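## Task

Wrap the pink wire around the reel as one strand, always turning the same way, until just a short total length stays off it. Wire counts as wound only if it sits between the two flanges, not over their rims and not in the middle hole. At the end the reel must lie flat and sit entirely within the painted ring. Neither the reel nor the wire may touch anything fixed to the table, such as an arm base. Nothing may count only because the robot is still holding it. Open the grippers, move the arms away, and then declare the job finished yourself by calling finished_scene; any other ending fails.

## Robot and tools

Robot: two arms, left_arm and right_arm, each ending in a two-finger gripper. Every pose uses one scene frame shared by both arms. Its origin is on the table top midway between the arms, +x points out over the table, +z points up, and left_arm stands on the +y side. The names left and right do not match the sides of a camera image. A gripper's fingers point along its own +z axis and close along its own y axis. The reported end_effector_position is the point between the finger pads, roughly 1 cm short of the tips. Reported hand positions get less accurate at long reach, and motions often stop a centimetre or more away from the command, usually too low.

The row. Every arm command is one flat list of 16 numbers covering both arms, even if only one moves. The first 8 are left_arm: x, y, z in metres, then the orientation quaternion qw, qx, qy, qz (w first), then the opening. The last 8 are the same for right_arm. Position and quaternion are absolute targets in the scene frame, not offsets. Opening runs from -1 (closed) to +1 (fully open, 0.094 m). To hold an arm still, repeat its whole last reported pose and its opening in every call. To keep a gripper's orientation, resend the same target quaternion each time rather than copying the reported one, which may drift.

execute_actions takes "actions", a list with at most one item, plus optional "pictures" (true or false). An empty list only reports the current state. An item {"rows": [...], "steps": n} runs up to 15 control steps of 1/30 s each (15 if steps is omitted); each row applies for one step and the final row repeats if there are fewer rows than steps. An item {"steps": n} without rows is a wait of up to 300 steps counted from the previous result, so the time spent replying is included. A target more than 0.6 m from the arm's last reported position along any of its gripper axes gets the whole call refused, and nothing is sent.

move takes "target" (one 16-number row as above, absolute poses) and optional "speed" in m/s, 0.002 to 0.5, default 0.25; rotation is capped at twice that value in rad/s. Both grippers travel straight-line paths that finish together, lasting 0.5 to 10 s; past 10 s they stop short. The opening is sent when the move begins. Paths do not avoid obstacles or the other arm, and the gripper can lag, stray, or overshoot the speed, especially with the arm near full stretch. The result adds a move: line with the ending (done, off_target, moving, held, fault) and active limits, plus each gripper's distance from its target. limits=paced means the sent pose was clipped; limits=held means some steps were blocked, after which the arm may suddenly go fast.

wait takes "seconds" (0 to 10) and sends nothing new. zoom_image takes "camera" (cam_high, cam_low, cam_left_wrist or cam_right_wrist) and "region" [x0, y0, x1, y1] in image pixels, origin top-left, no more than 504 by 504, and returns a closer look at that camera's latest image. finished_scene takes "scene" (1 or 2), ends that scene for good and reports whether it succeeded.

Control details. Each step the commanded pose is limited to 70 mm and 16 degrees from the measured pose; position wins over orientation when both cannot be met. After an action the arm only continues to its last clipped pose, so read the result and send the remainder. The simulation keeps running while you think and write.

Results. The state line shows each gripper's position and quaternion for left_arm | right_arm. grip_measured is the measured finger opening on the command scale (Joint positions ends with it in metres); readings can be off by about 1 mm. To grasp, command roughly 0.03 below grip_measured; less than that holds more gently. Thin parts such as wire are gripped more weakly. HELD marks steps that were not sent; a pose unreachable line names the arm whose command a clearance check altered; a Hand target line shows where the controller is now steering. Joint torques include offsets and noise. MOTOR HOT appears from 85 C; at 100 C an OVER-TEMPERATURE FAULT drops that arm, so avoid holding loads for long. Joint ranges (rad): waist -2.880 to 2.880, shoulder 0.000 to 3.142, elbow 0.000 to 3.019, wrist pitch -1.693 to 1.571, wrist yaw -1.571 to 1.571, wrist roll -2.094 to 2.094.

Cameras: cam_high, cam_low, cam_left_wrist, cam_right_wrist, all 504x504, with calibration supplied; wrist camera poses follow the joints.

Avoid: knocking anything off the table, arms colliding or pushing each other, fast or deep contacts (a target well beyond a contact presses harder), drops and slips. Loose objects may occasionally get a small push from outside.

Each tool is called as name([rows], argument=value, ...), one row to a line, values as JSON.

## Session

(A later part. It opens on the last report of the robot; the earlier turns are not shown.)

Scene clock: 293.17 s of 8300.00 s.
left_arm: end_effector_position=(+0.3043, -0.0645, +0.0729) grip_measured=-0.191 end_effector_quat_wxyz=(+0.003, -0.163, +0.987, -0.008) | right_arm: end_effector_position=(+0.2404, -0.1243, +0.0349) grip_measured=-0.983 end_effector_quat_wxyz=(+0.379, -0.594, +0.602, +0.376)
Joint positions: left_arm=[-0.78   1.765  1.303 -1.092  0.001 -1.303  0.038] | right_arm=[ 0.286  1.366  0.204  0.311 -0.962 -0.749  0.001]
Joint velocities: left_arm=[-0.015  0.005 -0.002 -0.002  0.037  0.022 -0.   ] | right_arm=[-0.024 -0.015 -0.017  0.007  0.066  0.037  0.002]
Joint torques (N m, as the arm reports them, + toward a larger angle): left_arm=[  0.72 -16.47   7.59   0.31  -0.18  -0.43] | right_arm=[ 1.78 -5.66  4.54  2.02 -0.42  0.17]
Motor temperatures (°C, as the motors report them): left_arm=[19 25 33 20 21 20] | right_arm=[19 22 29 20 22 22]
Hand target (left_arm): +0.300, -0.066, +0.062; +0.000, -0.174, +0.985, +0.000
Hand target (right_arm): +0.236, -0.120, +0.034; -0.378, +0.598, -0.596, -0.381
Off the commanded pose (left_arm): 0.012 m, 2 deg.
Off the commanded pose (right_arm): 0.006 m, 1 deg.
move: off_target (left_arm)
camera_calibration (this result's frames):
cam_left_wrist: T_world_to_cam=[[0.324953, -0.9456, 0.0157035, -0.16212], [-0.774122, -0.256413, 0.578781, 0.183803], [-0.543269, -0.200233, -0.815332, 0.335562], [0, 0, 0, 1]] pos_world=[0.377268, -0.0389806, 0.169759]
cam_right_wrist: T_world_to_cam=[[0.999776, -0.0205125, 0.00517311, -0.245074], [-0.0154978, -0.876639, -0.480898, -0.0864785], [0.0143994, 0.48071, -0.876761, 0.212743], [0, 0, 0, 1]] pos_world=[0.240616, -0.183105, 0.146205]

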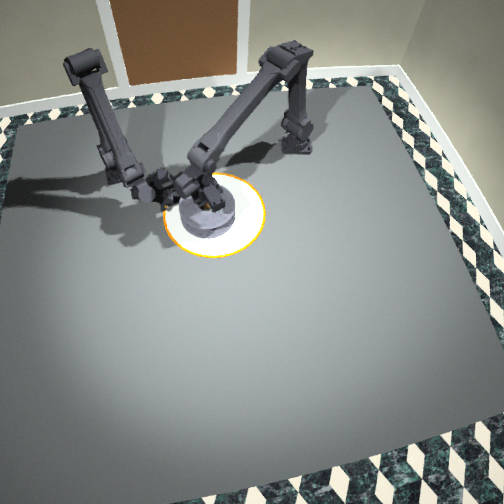

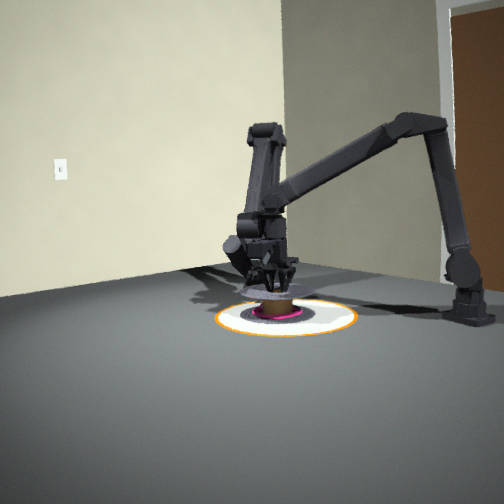

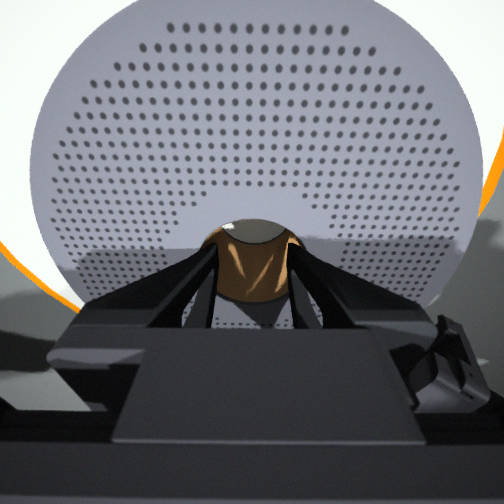

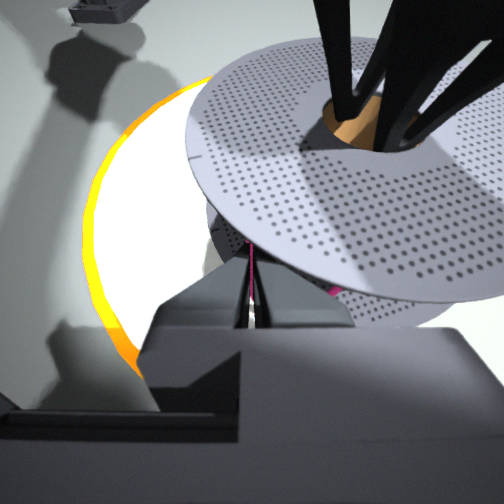

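Tighten more, release, back off.

move(target=[0.3,-0.066,0.062,0,-0.48,0.877,0,-0.18, 0.236,-0.108,0.033,0.38,-0.596,0.596,0.38,-1], speed=0.1)

move(target=[0.3,-0.066,0.062,0,-0.48,0.877,0,-0.18, 0.236,-0.108,0.033,0.38,-0.596,0.596,0.38,-0.75])

move(target=[0.3,-0.066,0.062,0,-0.48,0.877,0,-0.18, 0.24,-0.21,0.085,0.38,-0.596,0.596,0.38,-0.75], speed=0.08)

Scene clock: 299.90 s of 8300.00 s.
left_arm: end_effector_position=(+0.3054, -0.0637, +0.0729) grip_measured=-0.189 end_effector_quat_wxyz=(+0.005, -0.463, +0.886, -0.008) | right_arm: end_effector_position=(+0.2379, -0.1163, +0.0291) grip_measured=-0.983 end_effector_quat_wxyz=(+0.373, -0.588, +0.611, +0.376)
Joint positions: left_arm=[-0.78   1.765  1.303 -1.092 -0.008 -1.938  0.038] | right_arm=[ 0.329  1.403  0.197  0.393 -0.923 -0.677  0.001]
Joint velocities: left_arm=[ 0.015 -0.015  0.007 -0.002 -0.051  0.022 -0.   ] | right_arm=[ 0.005 -0.005 -0.007 -0.007  0.022  0.022 -0.001]
Joint torques (N m, as the arm reports them, + toward a larger angle): left_arm=[  0.67 -16.38   7.55   0.23   0.12  -0.57] | right_arm=[ 2.42 -6.29  4.91  2.44 -0.51  0.12]
Motor temperatures (°C, as the motors report them): left_arm=[19 25 33 20 21 20] | right_arm=[19 21 28 20 22 22]
Hand target (left_arm): +0.300, -0.066, +0.062; +0.000, -0.480, +0.877, +0.000
Hand target (right_arm): +0.236, -0.108, +0.033; -0.379, +0.597, -0.596, -0.380
Off the commanded pose (left_arm): 0.012 m, 2 deg.
Off the commanded pose (right_arm): 0.009 m, 2 deg.
move: off_target (left_arm)
camera_calibration (this result's frames):
cam_left_wrist: T_world_to_cam=[[0.823063, -0.567673, 0.0177224, -0.289974], [-0.470627, -0.664226, 0.580787, 0.0661217], [-0.317926, -0.486365, -0.813862, 0.249224], [0, 0, 0, 1]] pos_world=[0.34902, 0.000523267, 0.16957]
cam_right_wrist: T_world_to_cam=[[0.999334, -0.0341482, -0.0128496, -0.243363], [-0.0361648, -0.880469, -0.472722, -0.0780155], [0.00482898, 0.472872, -0.881118, 0.205416], [0, 0, 0, 1]] pos_world=[0.239387, -0.174136, 0.140989]

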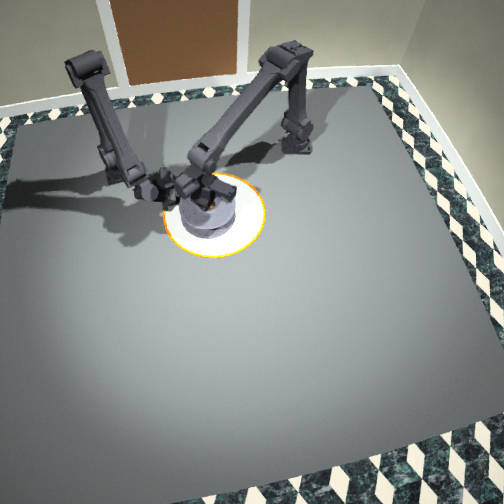

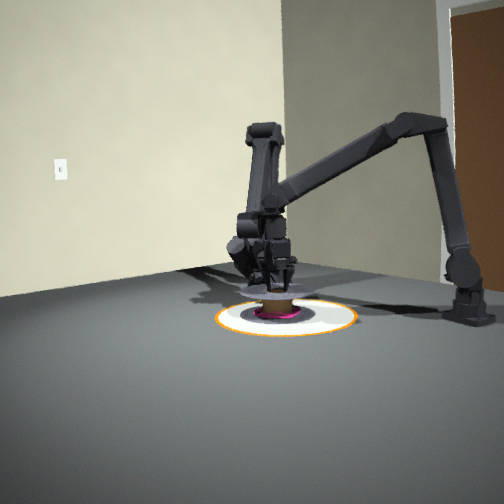

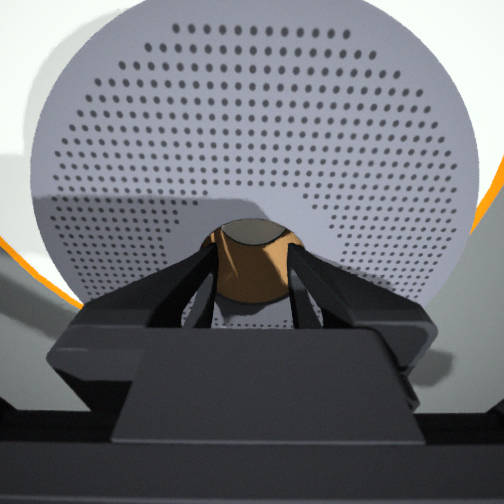

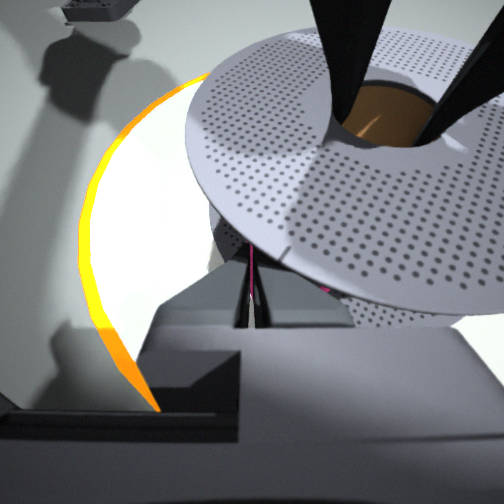

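Scene clock: 300.60 s of 8300.00 s.
left_arm: end_effector_position=(+0.3068, -0.0627, +0.0733) grip_measured=-0.188 end_effector_quat_wxyz=(+0.008, -0.468, +0.883, -0.008) | right_arm: end_effector_position=(+0.2365, -0.1167, +0.0286) grip_measured=-0.752 end_effector_quat_wxyz=(+0.372, -0.587, +0.612, +0.377)
Joint positions: left_arm=[-0.779  1.764  1.303 -1.093 -0.014 -1.948  0.038] | right_arm=[ 0.33   1.403  0.194  0.394 -0.924 -0.674  0.012]
Joint velocities: left_arm=[-0.005 -0.015 -0.017  0.007  0.037 -0.022  0.   ] | right_arm=[-0.015 -0.015 -0.017  0.007  0.066  0.037 -0.   ]
Joint torques (N m, as the arm reports them, + toward a larger angle): left_arm=[  0.57 -16.32   7.56   0.22   0.33  -0.5 ] | right_arm=[ 2.32 -6.26  5.09  2.42 -0.5   0.1 ]
Motor temperatures (°C, as the motors report them): left_arm=[19 25 33 20 21 20] | right_arm=[19 21 28 20 22 22]
Hand target (left_arm): +0.300, -0.066, +0.062; +0.000, -0.480, +0.877, +0.000
Hand target (right_arm): +0.236, -0.108, +0.033; -0.380, +0.597, -0.596, -0.380
Off the commanded pose (left_arm): 0.014 m, 2 deg.
Off the commanded pose (right_arm): 0.010 m, 2 deg.
move: off_target (left_arm)
camera_calibration (this result's frames):
cam_left_wrist: T_world_to_cam=[[0.829251, -0.558506, 0.0203547, -0.292038], [-0.466174, -0.671152, 0.576401, 0.0656795], [-0.308262, -0.487469, -0.816914, 0.247609], [0, 0, 0, 1]] pos_world=[0.349119, 0.00167741, 0.170362]
cam_right_wrist: T_world_to_cam=[[0.999277, -0.0342978, -0.0163863, -0.24194], [-0.0379699, -0.880572, -0.472389, -0.0782444], [0.00177255, 0.47267, -0.881238, 0.205854], [0, 0, 0, 1]] pos_world=[0.238429, -0.174499, 0.14048]

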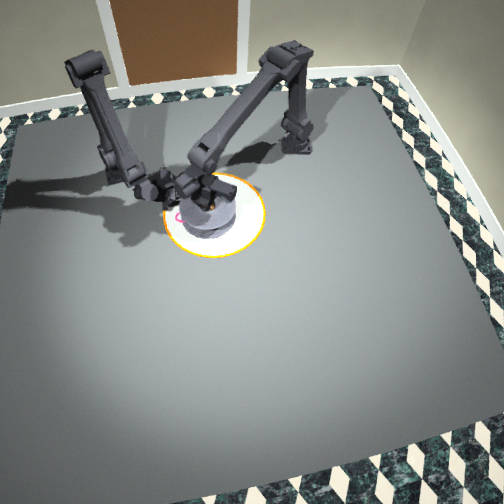

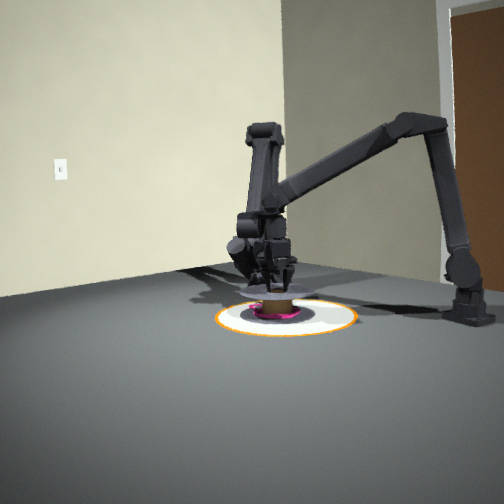

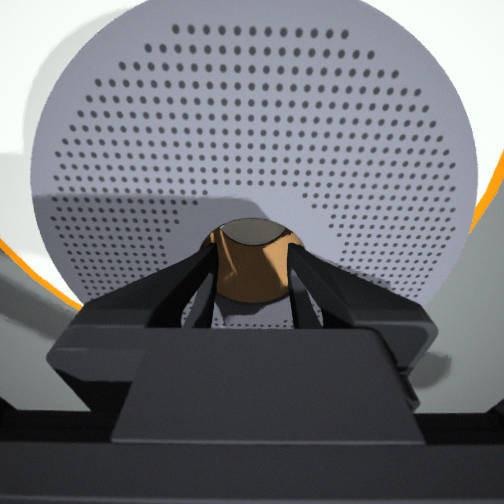

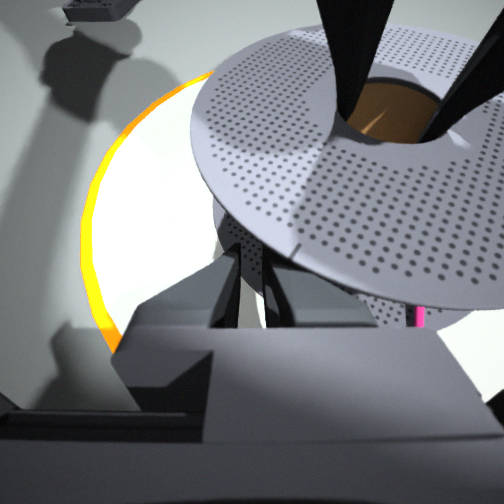

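Scene clock: 302.67 s of 8300.00 s.
left_arm: end_effector_position=(+0.3060, -0.0633, +0.0735) grip_measured=-0.188 end_effector_quat_wxyz=(+0.005, -0.476, +0.879, -0.008) | right_arm: end_effector_position=(+0.2215, -0.2075, +0.0767) grip_measured=-0.752 end_effector_quat_wxyz=(+0.372, -0.592, +0.600, +0.388)
Joint positions: left_arm=[-0.779  1.764  1.303 -1.093 -0.008 -1.966  0.038] | right_arm=[-0.12   1.114  0.302 -0.758 -1.135 -1.541  0.012]
Joint velocities: left_arm=[-0.024 -0.005 -0.002 -0.002 -0.022  0.051 -0.   ] | right_arm=[ 0.005 -0.005 -0.012 -0.007  0.007 -0.022  0.   ]
Joint torques (N m, as the arm reports them, + toward a larger angle): left_arm=[  0.58 -16.34   7.57   0.24   0.13  -0.33] | right_arm=[-1.6  -3.38 10.3  -0.47 -0.67 -0.09]
Motor temperatures (°C, as the motors report them): left_arm=[19 25 33 20 21 20] | right_arm=[19 21 29 20 22 22]
Hand target (left_arm): +0.300, -0.066, +0.062; +0.000, -0.480, +0.877, +0.000
Hand target (right_arm): +0.239, -0.210, +0.086; -0.383, +0.594, -0.597, -0.379
Off the commanded pose (left_arm): 0.013 m, 1 deg.
Off the commanded pose (right_arm): 0.020 m, 1 deg.
move: off_target (left_arm, right_arm)
camera_calibration (this result's frames):
cam_left_wrist: T_world_to_cam=[[0.83875, -0.544199, 0.0185969, -0.293569], [-0.451979, -0.676756, 0.581134, 0.0597766], [-0.303667, -0.495831, -0.813596, 0.245047], [0, 0, 0, 1]] pos_world=[0.347661, 0.00219647, 0.17009]
cam_right_wrist: T_world_to_cam=[[0.99983, -0.00602843, -0.0174226, -0.223433], [-0.0137758, -0.872336, -0.488712, -0.138415], [-0.0122522, 0.488869, -0.872271, 0.296918], [0, 0, 0, 1]] pos_world=[0.225126, -0.267245, 0.187455]

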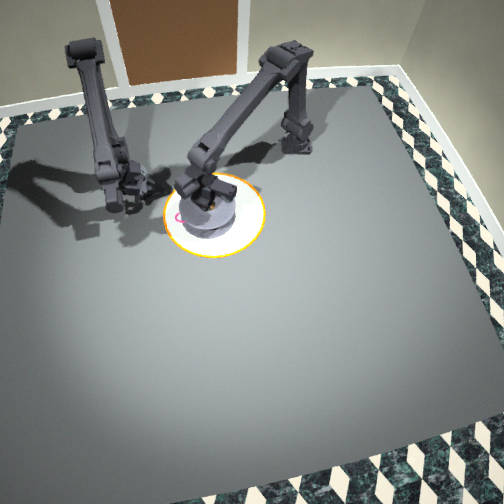

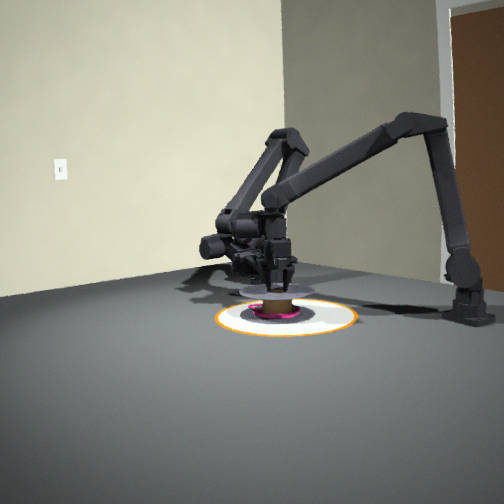

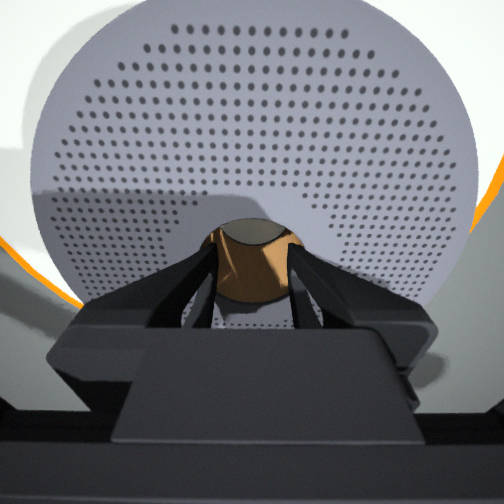

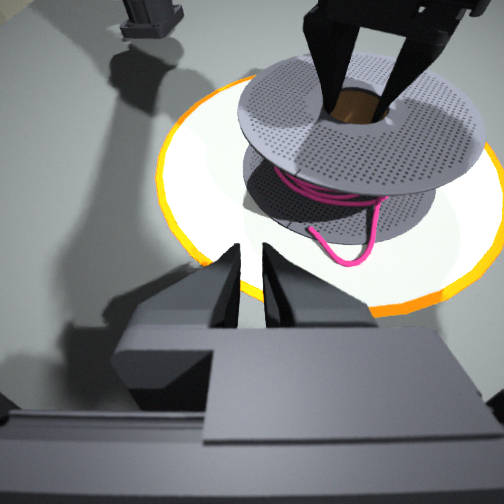

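move(target=[0.3,-0.066,0.062,0,-0.48,0.877,0,-0.18, 0.335,-0.19,0.05,0.327,-0.627,0.627,0.327,-0.5], speed=0.15)

move(target=[0.3,-0.066,0.062,0,-0.48,0.877,0,-0.18, 0.330,-0.155,0.016,0.327,-0.627,0.627,0.327,-0.5], speed=0.05)

Scene clock: 307.53 s of 8300.00 s.
left_arm: end_effector_position=(+0.3060, -0.0633, +0.0735) grip_measured=-0.188 end_effector_quat_wxyz=(+0.005, -0.476, +0.879, -0.008) | right_arm: end_effector_position=(+0.3209, -0.1972, +0.0461) grip_measured=-0.502 end_effector_quat_wxyz=(+0.320, -0.622, +0.632, +0.333)
Joint positions: left_arm=[-0.779  1.764  1.303 -1.093 -0.008 -1.966  0.038] | right_arm=[-0.035  1.414  0.522 -0.554 -0.956 -1.39   0.023]
Joint velocities: left_arm=[-0.005 -0.005  0.002 -0.007  0.022  0.022 -0.   ] | right_arm=[-0.024  0.015  0.002 -0.007 -0.051  0.022 -0.002]
Joint torques (N m, as the arm reports them, + toward a larger angle): left_arm=[  0.58 -16.31   7.57   0.24   0.13  -0.32] | right_arm=[ 1.36 -7.86  9.01  0.79 -0.41  0.14]
Motor temperatures (°C, as the motors report them): left_arm=[19 25 33 20 21 20] | right_arm=[19 21 29 20 23 22]
Hand target (left_arm): +0.300, -0.066, +0.062; +0.000, -0.480, +0.877, +0.000
Hand target (right_arm): +0.334, -0.191, +0.051; -0.326, +0.628, -0.626, -0.328
Off the commanded pose (left_arm): 0.013 m, 1 deg.
Off the commanded pose (right_arm): 0.016 m, 1 deg.
After step 90, 0.70 s passed at rest.
move: off_target (left_arm, right_arm)
camera_calibration (this result's frames):
cam_left_wrist: T_world_to_cam=[[0.83875, -0.544199, 0.0185969, -0.293569], [-0.451979, -0.676756, 0.581134, 0.0597766], [-0.303667, -0.495831, -0.813596, 0.245047], [0, 0, 0, 1]] pos_world=[0.347661, 0.00219647, 0.17009]
cam_right_wrist: T_world_to_cam=[[0.999852, -0.0111832, -0.0131107, -0.324513], [-0.0148865, -0.943776, -0.330251, -0.164107], [-0.00868032, 0.330397, -0.943802, 0.237342], [0, 0, 0, 1]] pos_world=[0.324082, -0.236927, 0.165553]

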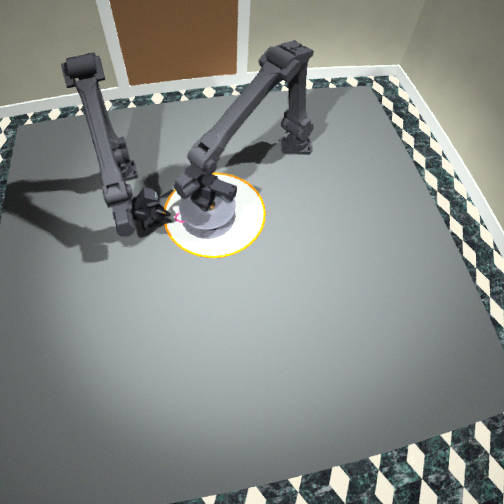

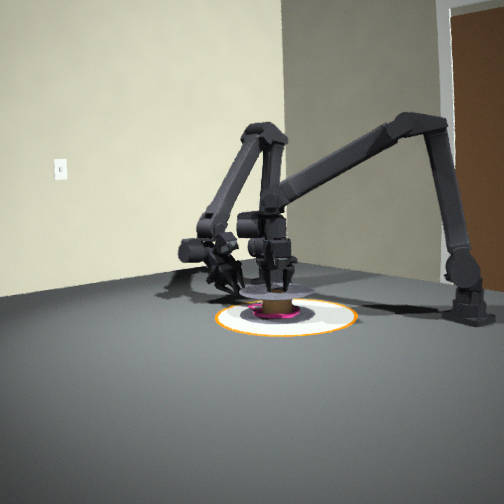

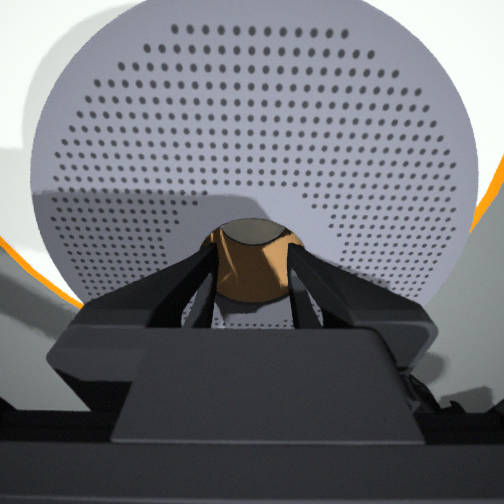

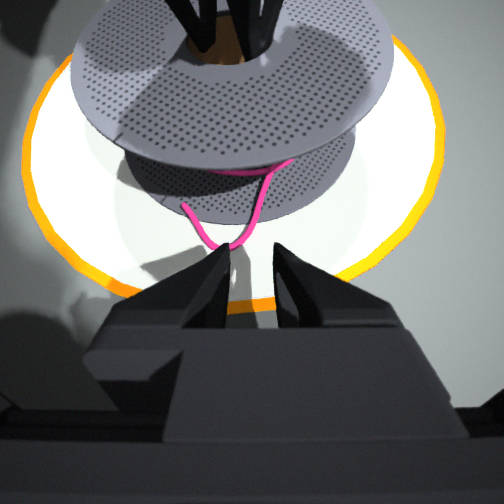

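Scene clock: 308.93 s of 8300.00 s.
left_arm: end_effector_position=(+0.3060, -0.0633, +0.0735) grip_measured=-0.188 end_effector_quat_wxyz=(+0.005, -0.476, +0.879, -0.008) | right_arm: end_effector_position=(+0.3368, -0.1582, +0.0231) grip_measured=-0.502 end_effector_quat_wxyz=(+0.335, -0.629, +0.624, +0.322)
Joint positions: left_arm=[-0.779  1.764  1.303 -1.093 -0.008 -1.966  0.038] | right_arm=[ 0.091  1.51   0.509 -0.237 -0.924 -1.185  0.023]
Joint velocities: left_arm=[-0.015 -0.005 -0.017  0.012 -0.022 -0.022  0.   ] | right_arm=[-0.015 -0.015 -0.012  0.002  0.066  0.037  0.001]
Joint torques (N m, as the arm reports them, + toward a larger angle): left_arm=[  0.58 -16.28   7.57   0.24   0.13  -0.32] | right_arm=[ 1.32 -8.72  4.7   1.16 -0.37  0.18]
Motor temperatures (°C, as the motors report them): left_arm=[19 25 33 20 21 20] | right_arm=[19 21 29 20 23 22]
Hand target (left_arm): +0.300, -0.066, +0.062; +0.000, -0.480, +0.877, +0.000
Hand target (right_arm): +0.330, -0.155, +0.016; -0.326, +0.628, -0.627, -0.327
Off the commanded pose (left_arm): 0.013 m, 1 deg.
Off the commanded pose (right_arm): 0.010 m, 1 deg.
move: off_target (left_arm)
camera_calibration (this result's frames):
cam_left_wrist: T_world_to_cam=[[0.83875, -0.544199, 0.0185969, -0.293569], [-0.451979, -0.676756, 0.581134, 0.0597766], [-0.303667, -0.495831, -0.813596, 0.245047], [0, 0, 0, 1]] pos_world=[0.347661, 0.00219647, 0.17009]
cam_right_wrist: T_world_to_cam=[[0.999536, -0.00974621, 0.0288649, -0.340897], [0.000462582, -0.942485, -0.334248, -0.139489], [0.0304623, 0.334106, -0.942043, 0.190267], [0, 0, 0, 1]] pos_world=[0.335008, -0.198358, 0.142455]

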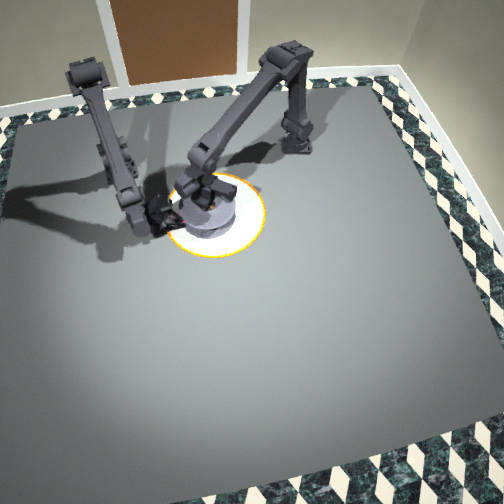

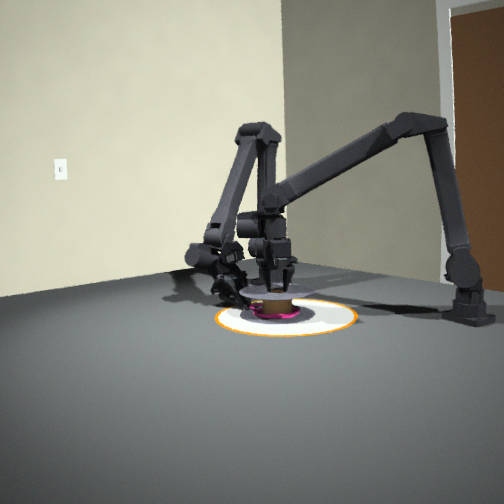

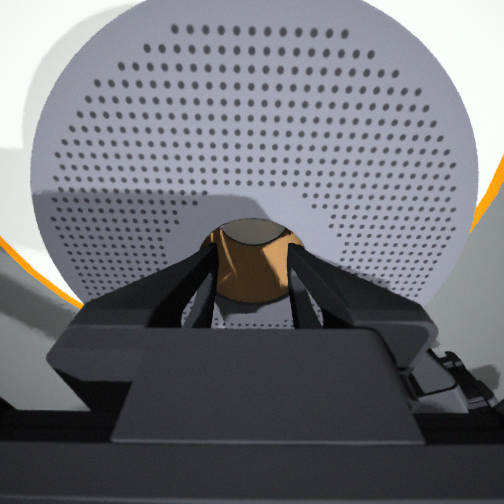

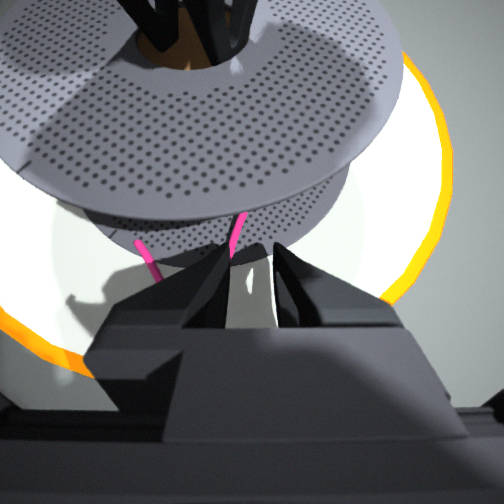

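move(target=[0.3,-0.066,0.062,0,-0.48,0.877,0,-0.18, 0.322,-0.146,0.012,0.327,-0.627,0.627,0.327,-0.4], speed=0.04)

move(target=[0.3,-0.066,0.062,0,-0.48,0.877,0,-0.18, 0.322,-0.146,0.012,0.327,-0.627,0.627,0.327,-1])

Scene clock: 312.00 s of 8300.00 s.
left_arm: end_effector_position=(+0.3060, -0.0633, +0.0735) grip_measured=-0.188 end_effector_quat_wxyz=(+0.005, -0.476, +0.879, -0.008) | right_arm: end_effector_position=(+0.3288, -0.1489, +0.0188) grip_measured=-0.402 end_effector_quat_wxyz=(+0.335, -0.628, +0.625, +0.322)
Joint positions: left_arm=[-0.779  1.764  1.303 -1.093 -0.008 -1.966  0.038] | right_arm=[ 0.129  1.51   0.481 -0.16  -0.911 -1.124  0.028]
Joint velocities: left_arm=[-0.005 -0.005 -0.017  0.012 -0.022  0.007 -0.001] | right_arm=[-0.015 -0.005 -0.002 -0.002 -0.081  0.037 -0.   ]
Joint torques (N m, as the arm reports them, + toward a larger angle): left_arm=[  0.57 -16.34   7.55   0.24   0.13  -0.33] | right_arm=[ 0.99 -8.69  4.54  1.28 -0.38  0.16]
Motor temperatures (°C, as the motors report them): left_arm=[19 25 33 20 21 20] | right_arm=[19 21 29 20 23 22]
Hand target (left_arm): +0.300, -0.066, +0.062; +0.000, -0.480, +0.877, +0.000
Hand target (right_arm): +0.322, -0.146, +0.012; -0.327, +0.627, -0.627, -0.327
Off the commanded pose (left_arm): 0.013 m, 1 deg.
Off the commanded pose (right_arm): 0.010 m, 1 deg.
move: off_target (left_arm)
camera_calibration (this result's frames):
cam_left_wrist: T_world_to_cam=[[0.83875, -0.544199, 0.0185969, -0.293569], [-0.451979, -0.676756, 0.581134, 0.0597766], [-0.303667, -0.495831, -0.813596, 0.245047], [0, 0, 0, 1]] pos_world=[0.347661, 0.00219647, 0.17009]
cam_right_wrist: T_world_to_cam=[[0.999522, -0.0116541, 0.0286199, -0.332934], [-0.00139415, -0.942222, -0.334987, -0.131474], [0.0308703, 0.334787, -0.941788, 0.183276], [0, 0, 0, 1]] pos_world=[0.326934, -0.189117, 0.138094]

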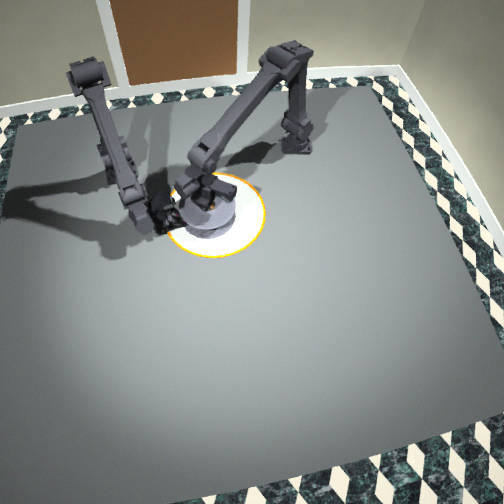

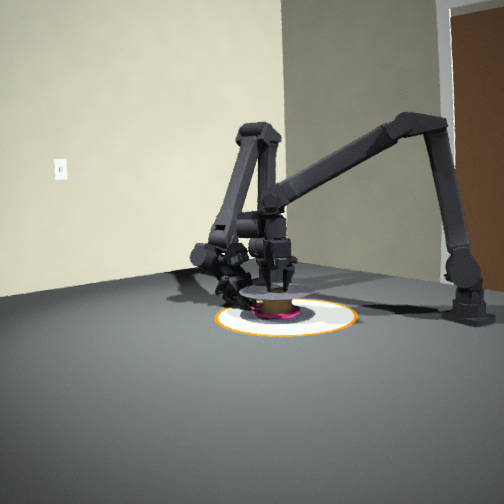

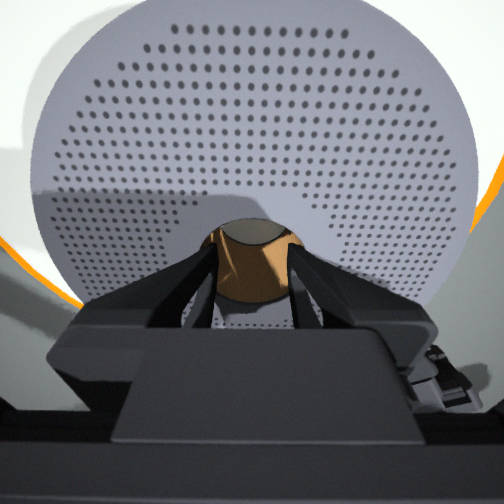

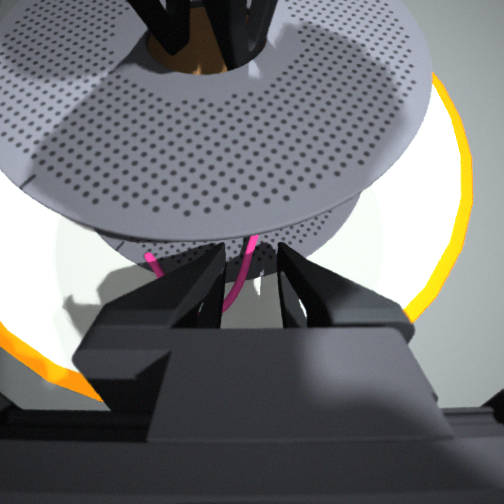

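Scene clock: 312.70 s of 8300.00 s.
left_arm: end_effector_position=(+0.3060, -0.0633, +0.0735) grip_measured=-0.188 end_effector_quat_wxyz=(+0.005, -0.476, +0.879, -0.008) | right_arm: end_effector_position=(+0.3290, -0.1488, +0.0189) grip_measured=-0.978 end_effector_quat_wxyz=(+0.335, -0.627, +0.626, +0.322)
Joint positions: left_arm=[-0.779  1.764  1.303 -1.093 -0.008 -1.966  0.038] | right_arm=[ 0.129  1.51   0.481 -0.159 -0.911 -1.119  0.001]
Joint velocities: left_arm=[-0.005 -0.005  0.002 -0.007  0.007 -0.051 -0.001] | right_arm=[ 0.005 -0.005 -0.017 -0.007  0.007  0.051  0.001]
Joint torques (N m, as the arm reports them, + toward a larger angle): left_arm=[  0.57 -16.31   7.56   0.25   0.13  -0.32] | right_arm=[ 1.25 -8.74  4.5   1.28 -0.36  0.16]
Motor temperatures (°C, as the motors report them): left_arm=[19 25 33 20 21 20] | right_arm=[19 21 29 20 23 22]
Hand target (left_arm): +0.300, -0.066, +0.062; +0.000, -0.480, +0.877, +0.000
Hand target (right_arm): +0.322, -0.146, +0.012; -0.327, +0.627, -0.627, -0.327
Off the commanded pose (left_arm): 0.013 m, 1 deg.
Off the commanded pose (right_arm): 0.010 m, 1 deg.
move: off_target (left_arm)
camera_calibration (this result's frames):
cam_left_wrist: T_world_to_cam=[[0.838958, -0.543879, 0.0185971, -0.293612], [-0.451718, -0.676925, 0.58114, 0.0596858], [-0.303481, -0.495952, -0.813591, 0.244982], [0, 0, 0, 1]] pos_world=[0.347637, 0.00221298, 0.17009]
cam_right_wrist: T_world_to_cam=[[0.999561, -0.0142654, 0.0259561, -0.333471], [-0.00473771, -0.942091, -0.335324, -0.130276], [0.0292365, 0.335054, -0.941745, 0.183902], [0, 0, 0, 1]] pos_world=[0.327331, -0.189106, 0.13816]

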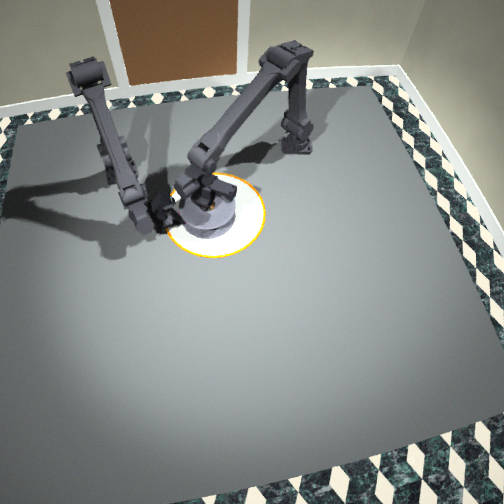

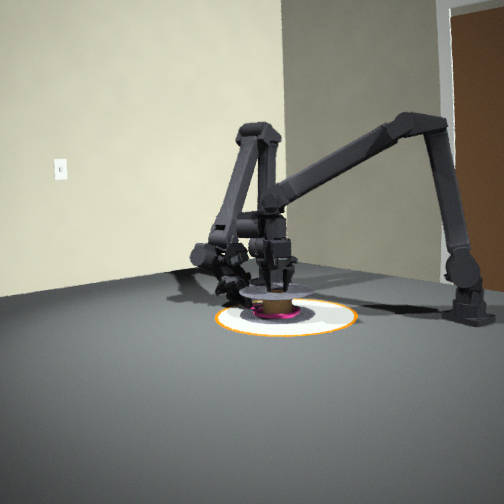

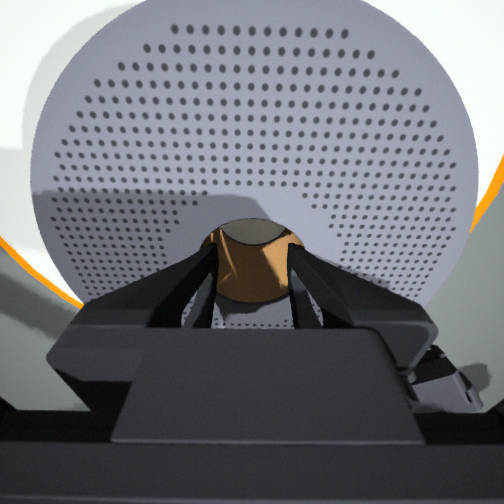

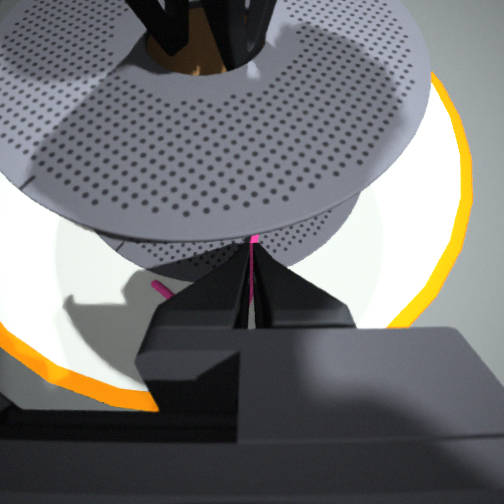

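Pull out with CW feed (237→160), then yaw.

move(target=[0.3,-0.066,0.062,0,0.174,0.985,0,-0.18, 0.39,-0.225,0.025,0.327,-0.627,0.627,0.327,-1], speed=0.2)

move(target=[0.3,-0.066,0.062,0,0.174,0.985,0,-0.18, 0.39,-0.225,0.025,0.462,0,0.887,0,-1], speed=0.25)

Scene clock: 319.10 s of 8300.00 s.
left_arm: end_effector_position=(+0.3053, -0.0638, +0.0735) grip_measured=-0.186 end_effector_quat_wxyz=(+0.007, +0.156, +0.988, -0.005) | right_arm: end_effector_position=(+0.3742, -0.2214, +0.0236) grip_measured=-0.978 end_effector_quat_wxyz=(+0.323, -0.627, +0.628, +0.330)
Joint positions: left_arm=[-0.779  1.764  1.303 -1.093 -0.003 -0.66   0.038] | right_arm=[-0.123  1.616  0.671 -0.626 -0.96  -1.558  0.001]
Joint velocities: left_arm=[-0.005 -0.005  0.002 -0.012 -0.007  0.066  0.   ] | right_arm=[-0.015 -0.005 -0.012  0.017  0.022 -0.007  0.001]
Joint torques (N m, as the arm reports them, + toward a larger angle): left_arm=[  0.62 -16.46   7.64   0.37   0.     0.15] | right_arm=[ -1.42 -10.21   8.8   -0.45  -0.63  -0.06]
Motor temperatures (°C, as the motors report them): left_arm=[19 25 33 20 21 20] | right_arm=[19 21 29 20 23 22]
Hand target (left_arm): +0.300, -0.066, +0.062; -0.000, +0.174, +0.985, +0.000
Hand target (right_arm): +0.389, -0.226, +0.026; -0.329, +0.626, -0.628, -0.326
Off the commanded pose (left_arm): 0.013 m, 2 deg.
Off the commanded pose (right_arm): 0.016 m, 1 deg.
move: off_target (left_arm, right_arm)
camera_calibration (this result's frames):
cam_left_wrist: T_world_to_cam=[[-0.305653, -0.952111, 0.00778147, 0.0308866], [-0.781568, 0.255555, 0.569072, 0.220073], [-0.543808, 0.167857, -0.822251, 0.360847], [0, 0, 0, 1]] pos_world=[0.377674, -0.0874038, 0.171229]
cam_right_wrist: T_world_to_cam=[[0.999996, -0.00267905, -0.00052467, -0.376778], [-0.00270243, -0.944247, -0.329226, -0.198236], [0.000386596, 0.329226, -0.944251, 0.220923], [0, 0, 0, 1]] pos_world=[0.376155, -0.260926, 0.143144]

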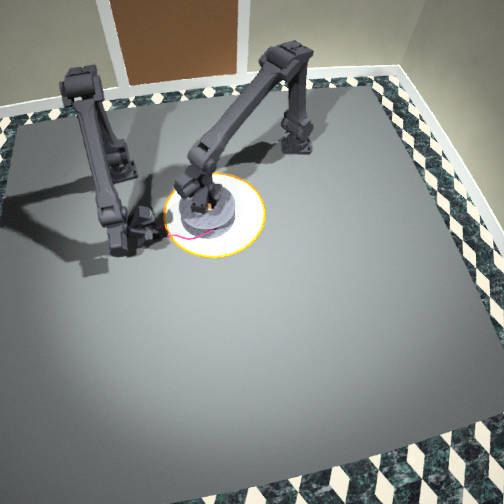

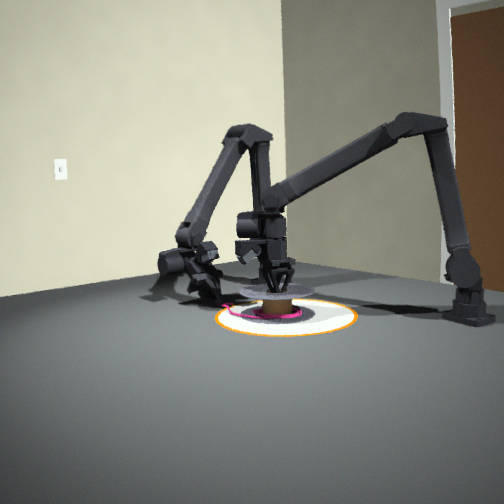

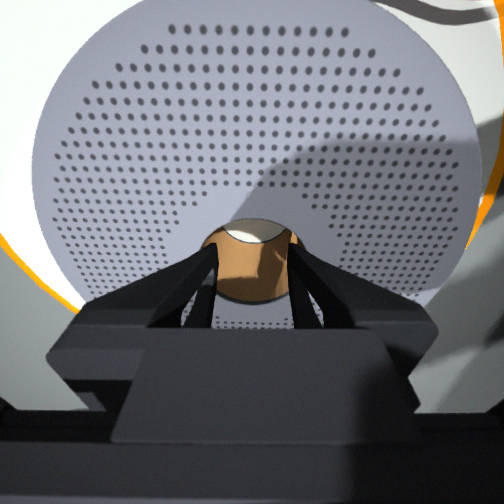

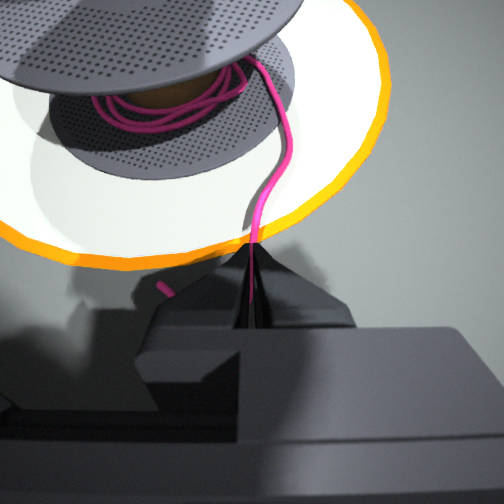

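Scene clock: 322.80 s of 8300.00 s.
left_arm: end_effector_position=(+0.3053, -0.0638, +0.0738) grip_measured=-0.186 end_effector_quat_wxyz=(+0.007, +0.158, +0.987, -0.006) | right_arm: end_effector_position=(+0.3802, -0.2358, +0.0185) grip_measured=-0.979 end_effector_quat_wxyz=(+0.454, -0.008, +0.891, -0.010)
Joint positions: left_arm=[-0.779  1.763  1.303 -1.093 -0.003 -0.656  0.038] | right_arm=[0.459 1.389 0.252 0.413 0.48  0.355 0.001]
Joint velocities: left_arm=[-0.015 -0.005 -0.007 -0.007  0.051  0.066  0.   ] | right_arm=[-0.024 -0.015 -0.012 -0.002 -0.066  0.007  0.   ]
Joint torques (N m, as the arm reports them, + toward a larger angle): left_arm=[  0.57 -16.37   7.64   0.37   0.     0.12] | right_arm=[ 1.16 -6.4   8.31  0.9   0.39  0.14]
Motor temperatures (°C, as the motors report them): left_arm=[19 25 33 20 21 20] | right_arm=[19 21 29 20 23 22]
Hand target (left_arm): +0.300, -0.066, +0.062; +0.000, +0.174, +0.985, +0.000
Hand target (right_arm): +0.389, -0.225, +0.023; +0.457, -0.006, +0.890, -0.004
Off the commanded pose (left_arm): 0.013 m, 2 deg.
Off the commanded pose (right_arm): 0.016 m, 2 deg.
move: off_target (left_arm, right_arm)
camera_calibration (this result's frames):
cam_left_wrist: T_world_to_cam=[[-0.309649, -0.950816, 0.00818326, 0.0321298], [-0.780763, 0.259162, 0.568545, 0.219914], [-0.542703, 0.16966, -0.822611, 0.360975], [0, 0, 0, 1]] pos_world=[0.377551, -0.0876867, 0.171648]
cam_right_wrist: T_world_to_cam=[[-0.00145409, -0.999357, 0.0358238, -0.237802], [-0.94977, -0.00983074, -0.312794, 0.366634], [0.312945, -0.0344792, -0.949145, 0.0163285], [0, 0, 0, 1]] pos_world=[0.342762, -0.233482, 0.138698]

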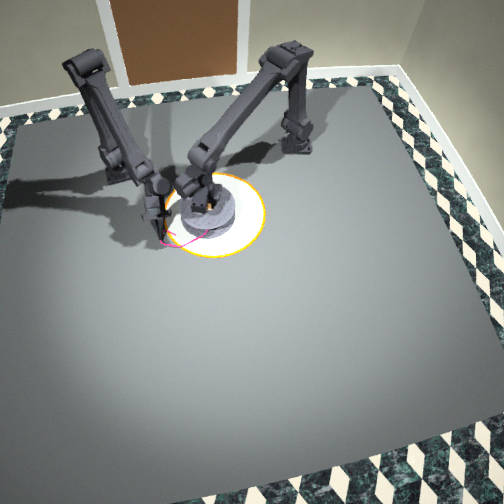

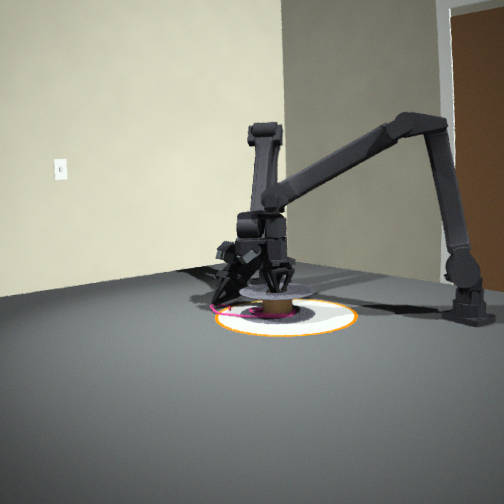

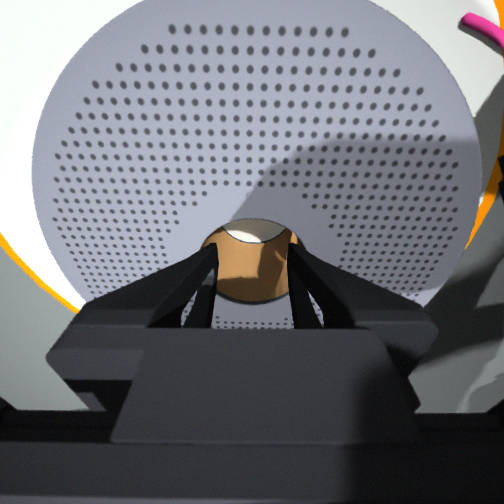

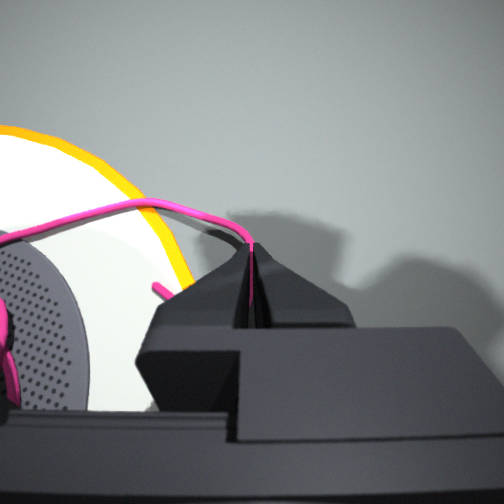

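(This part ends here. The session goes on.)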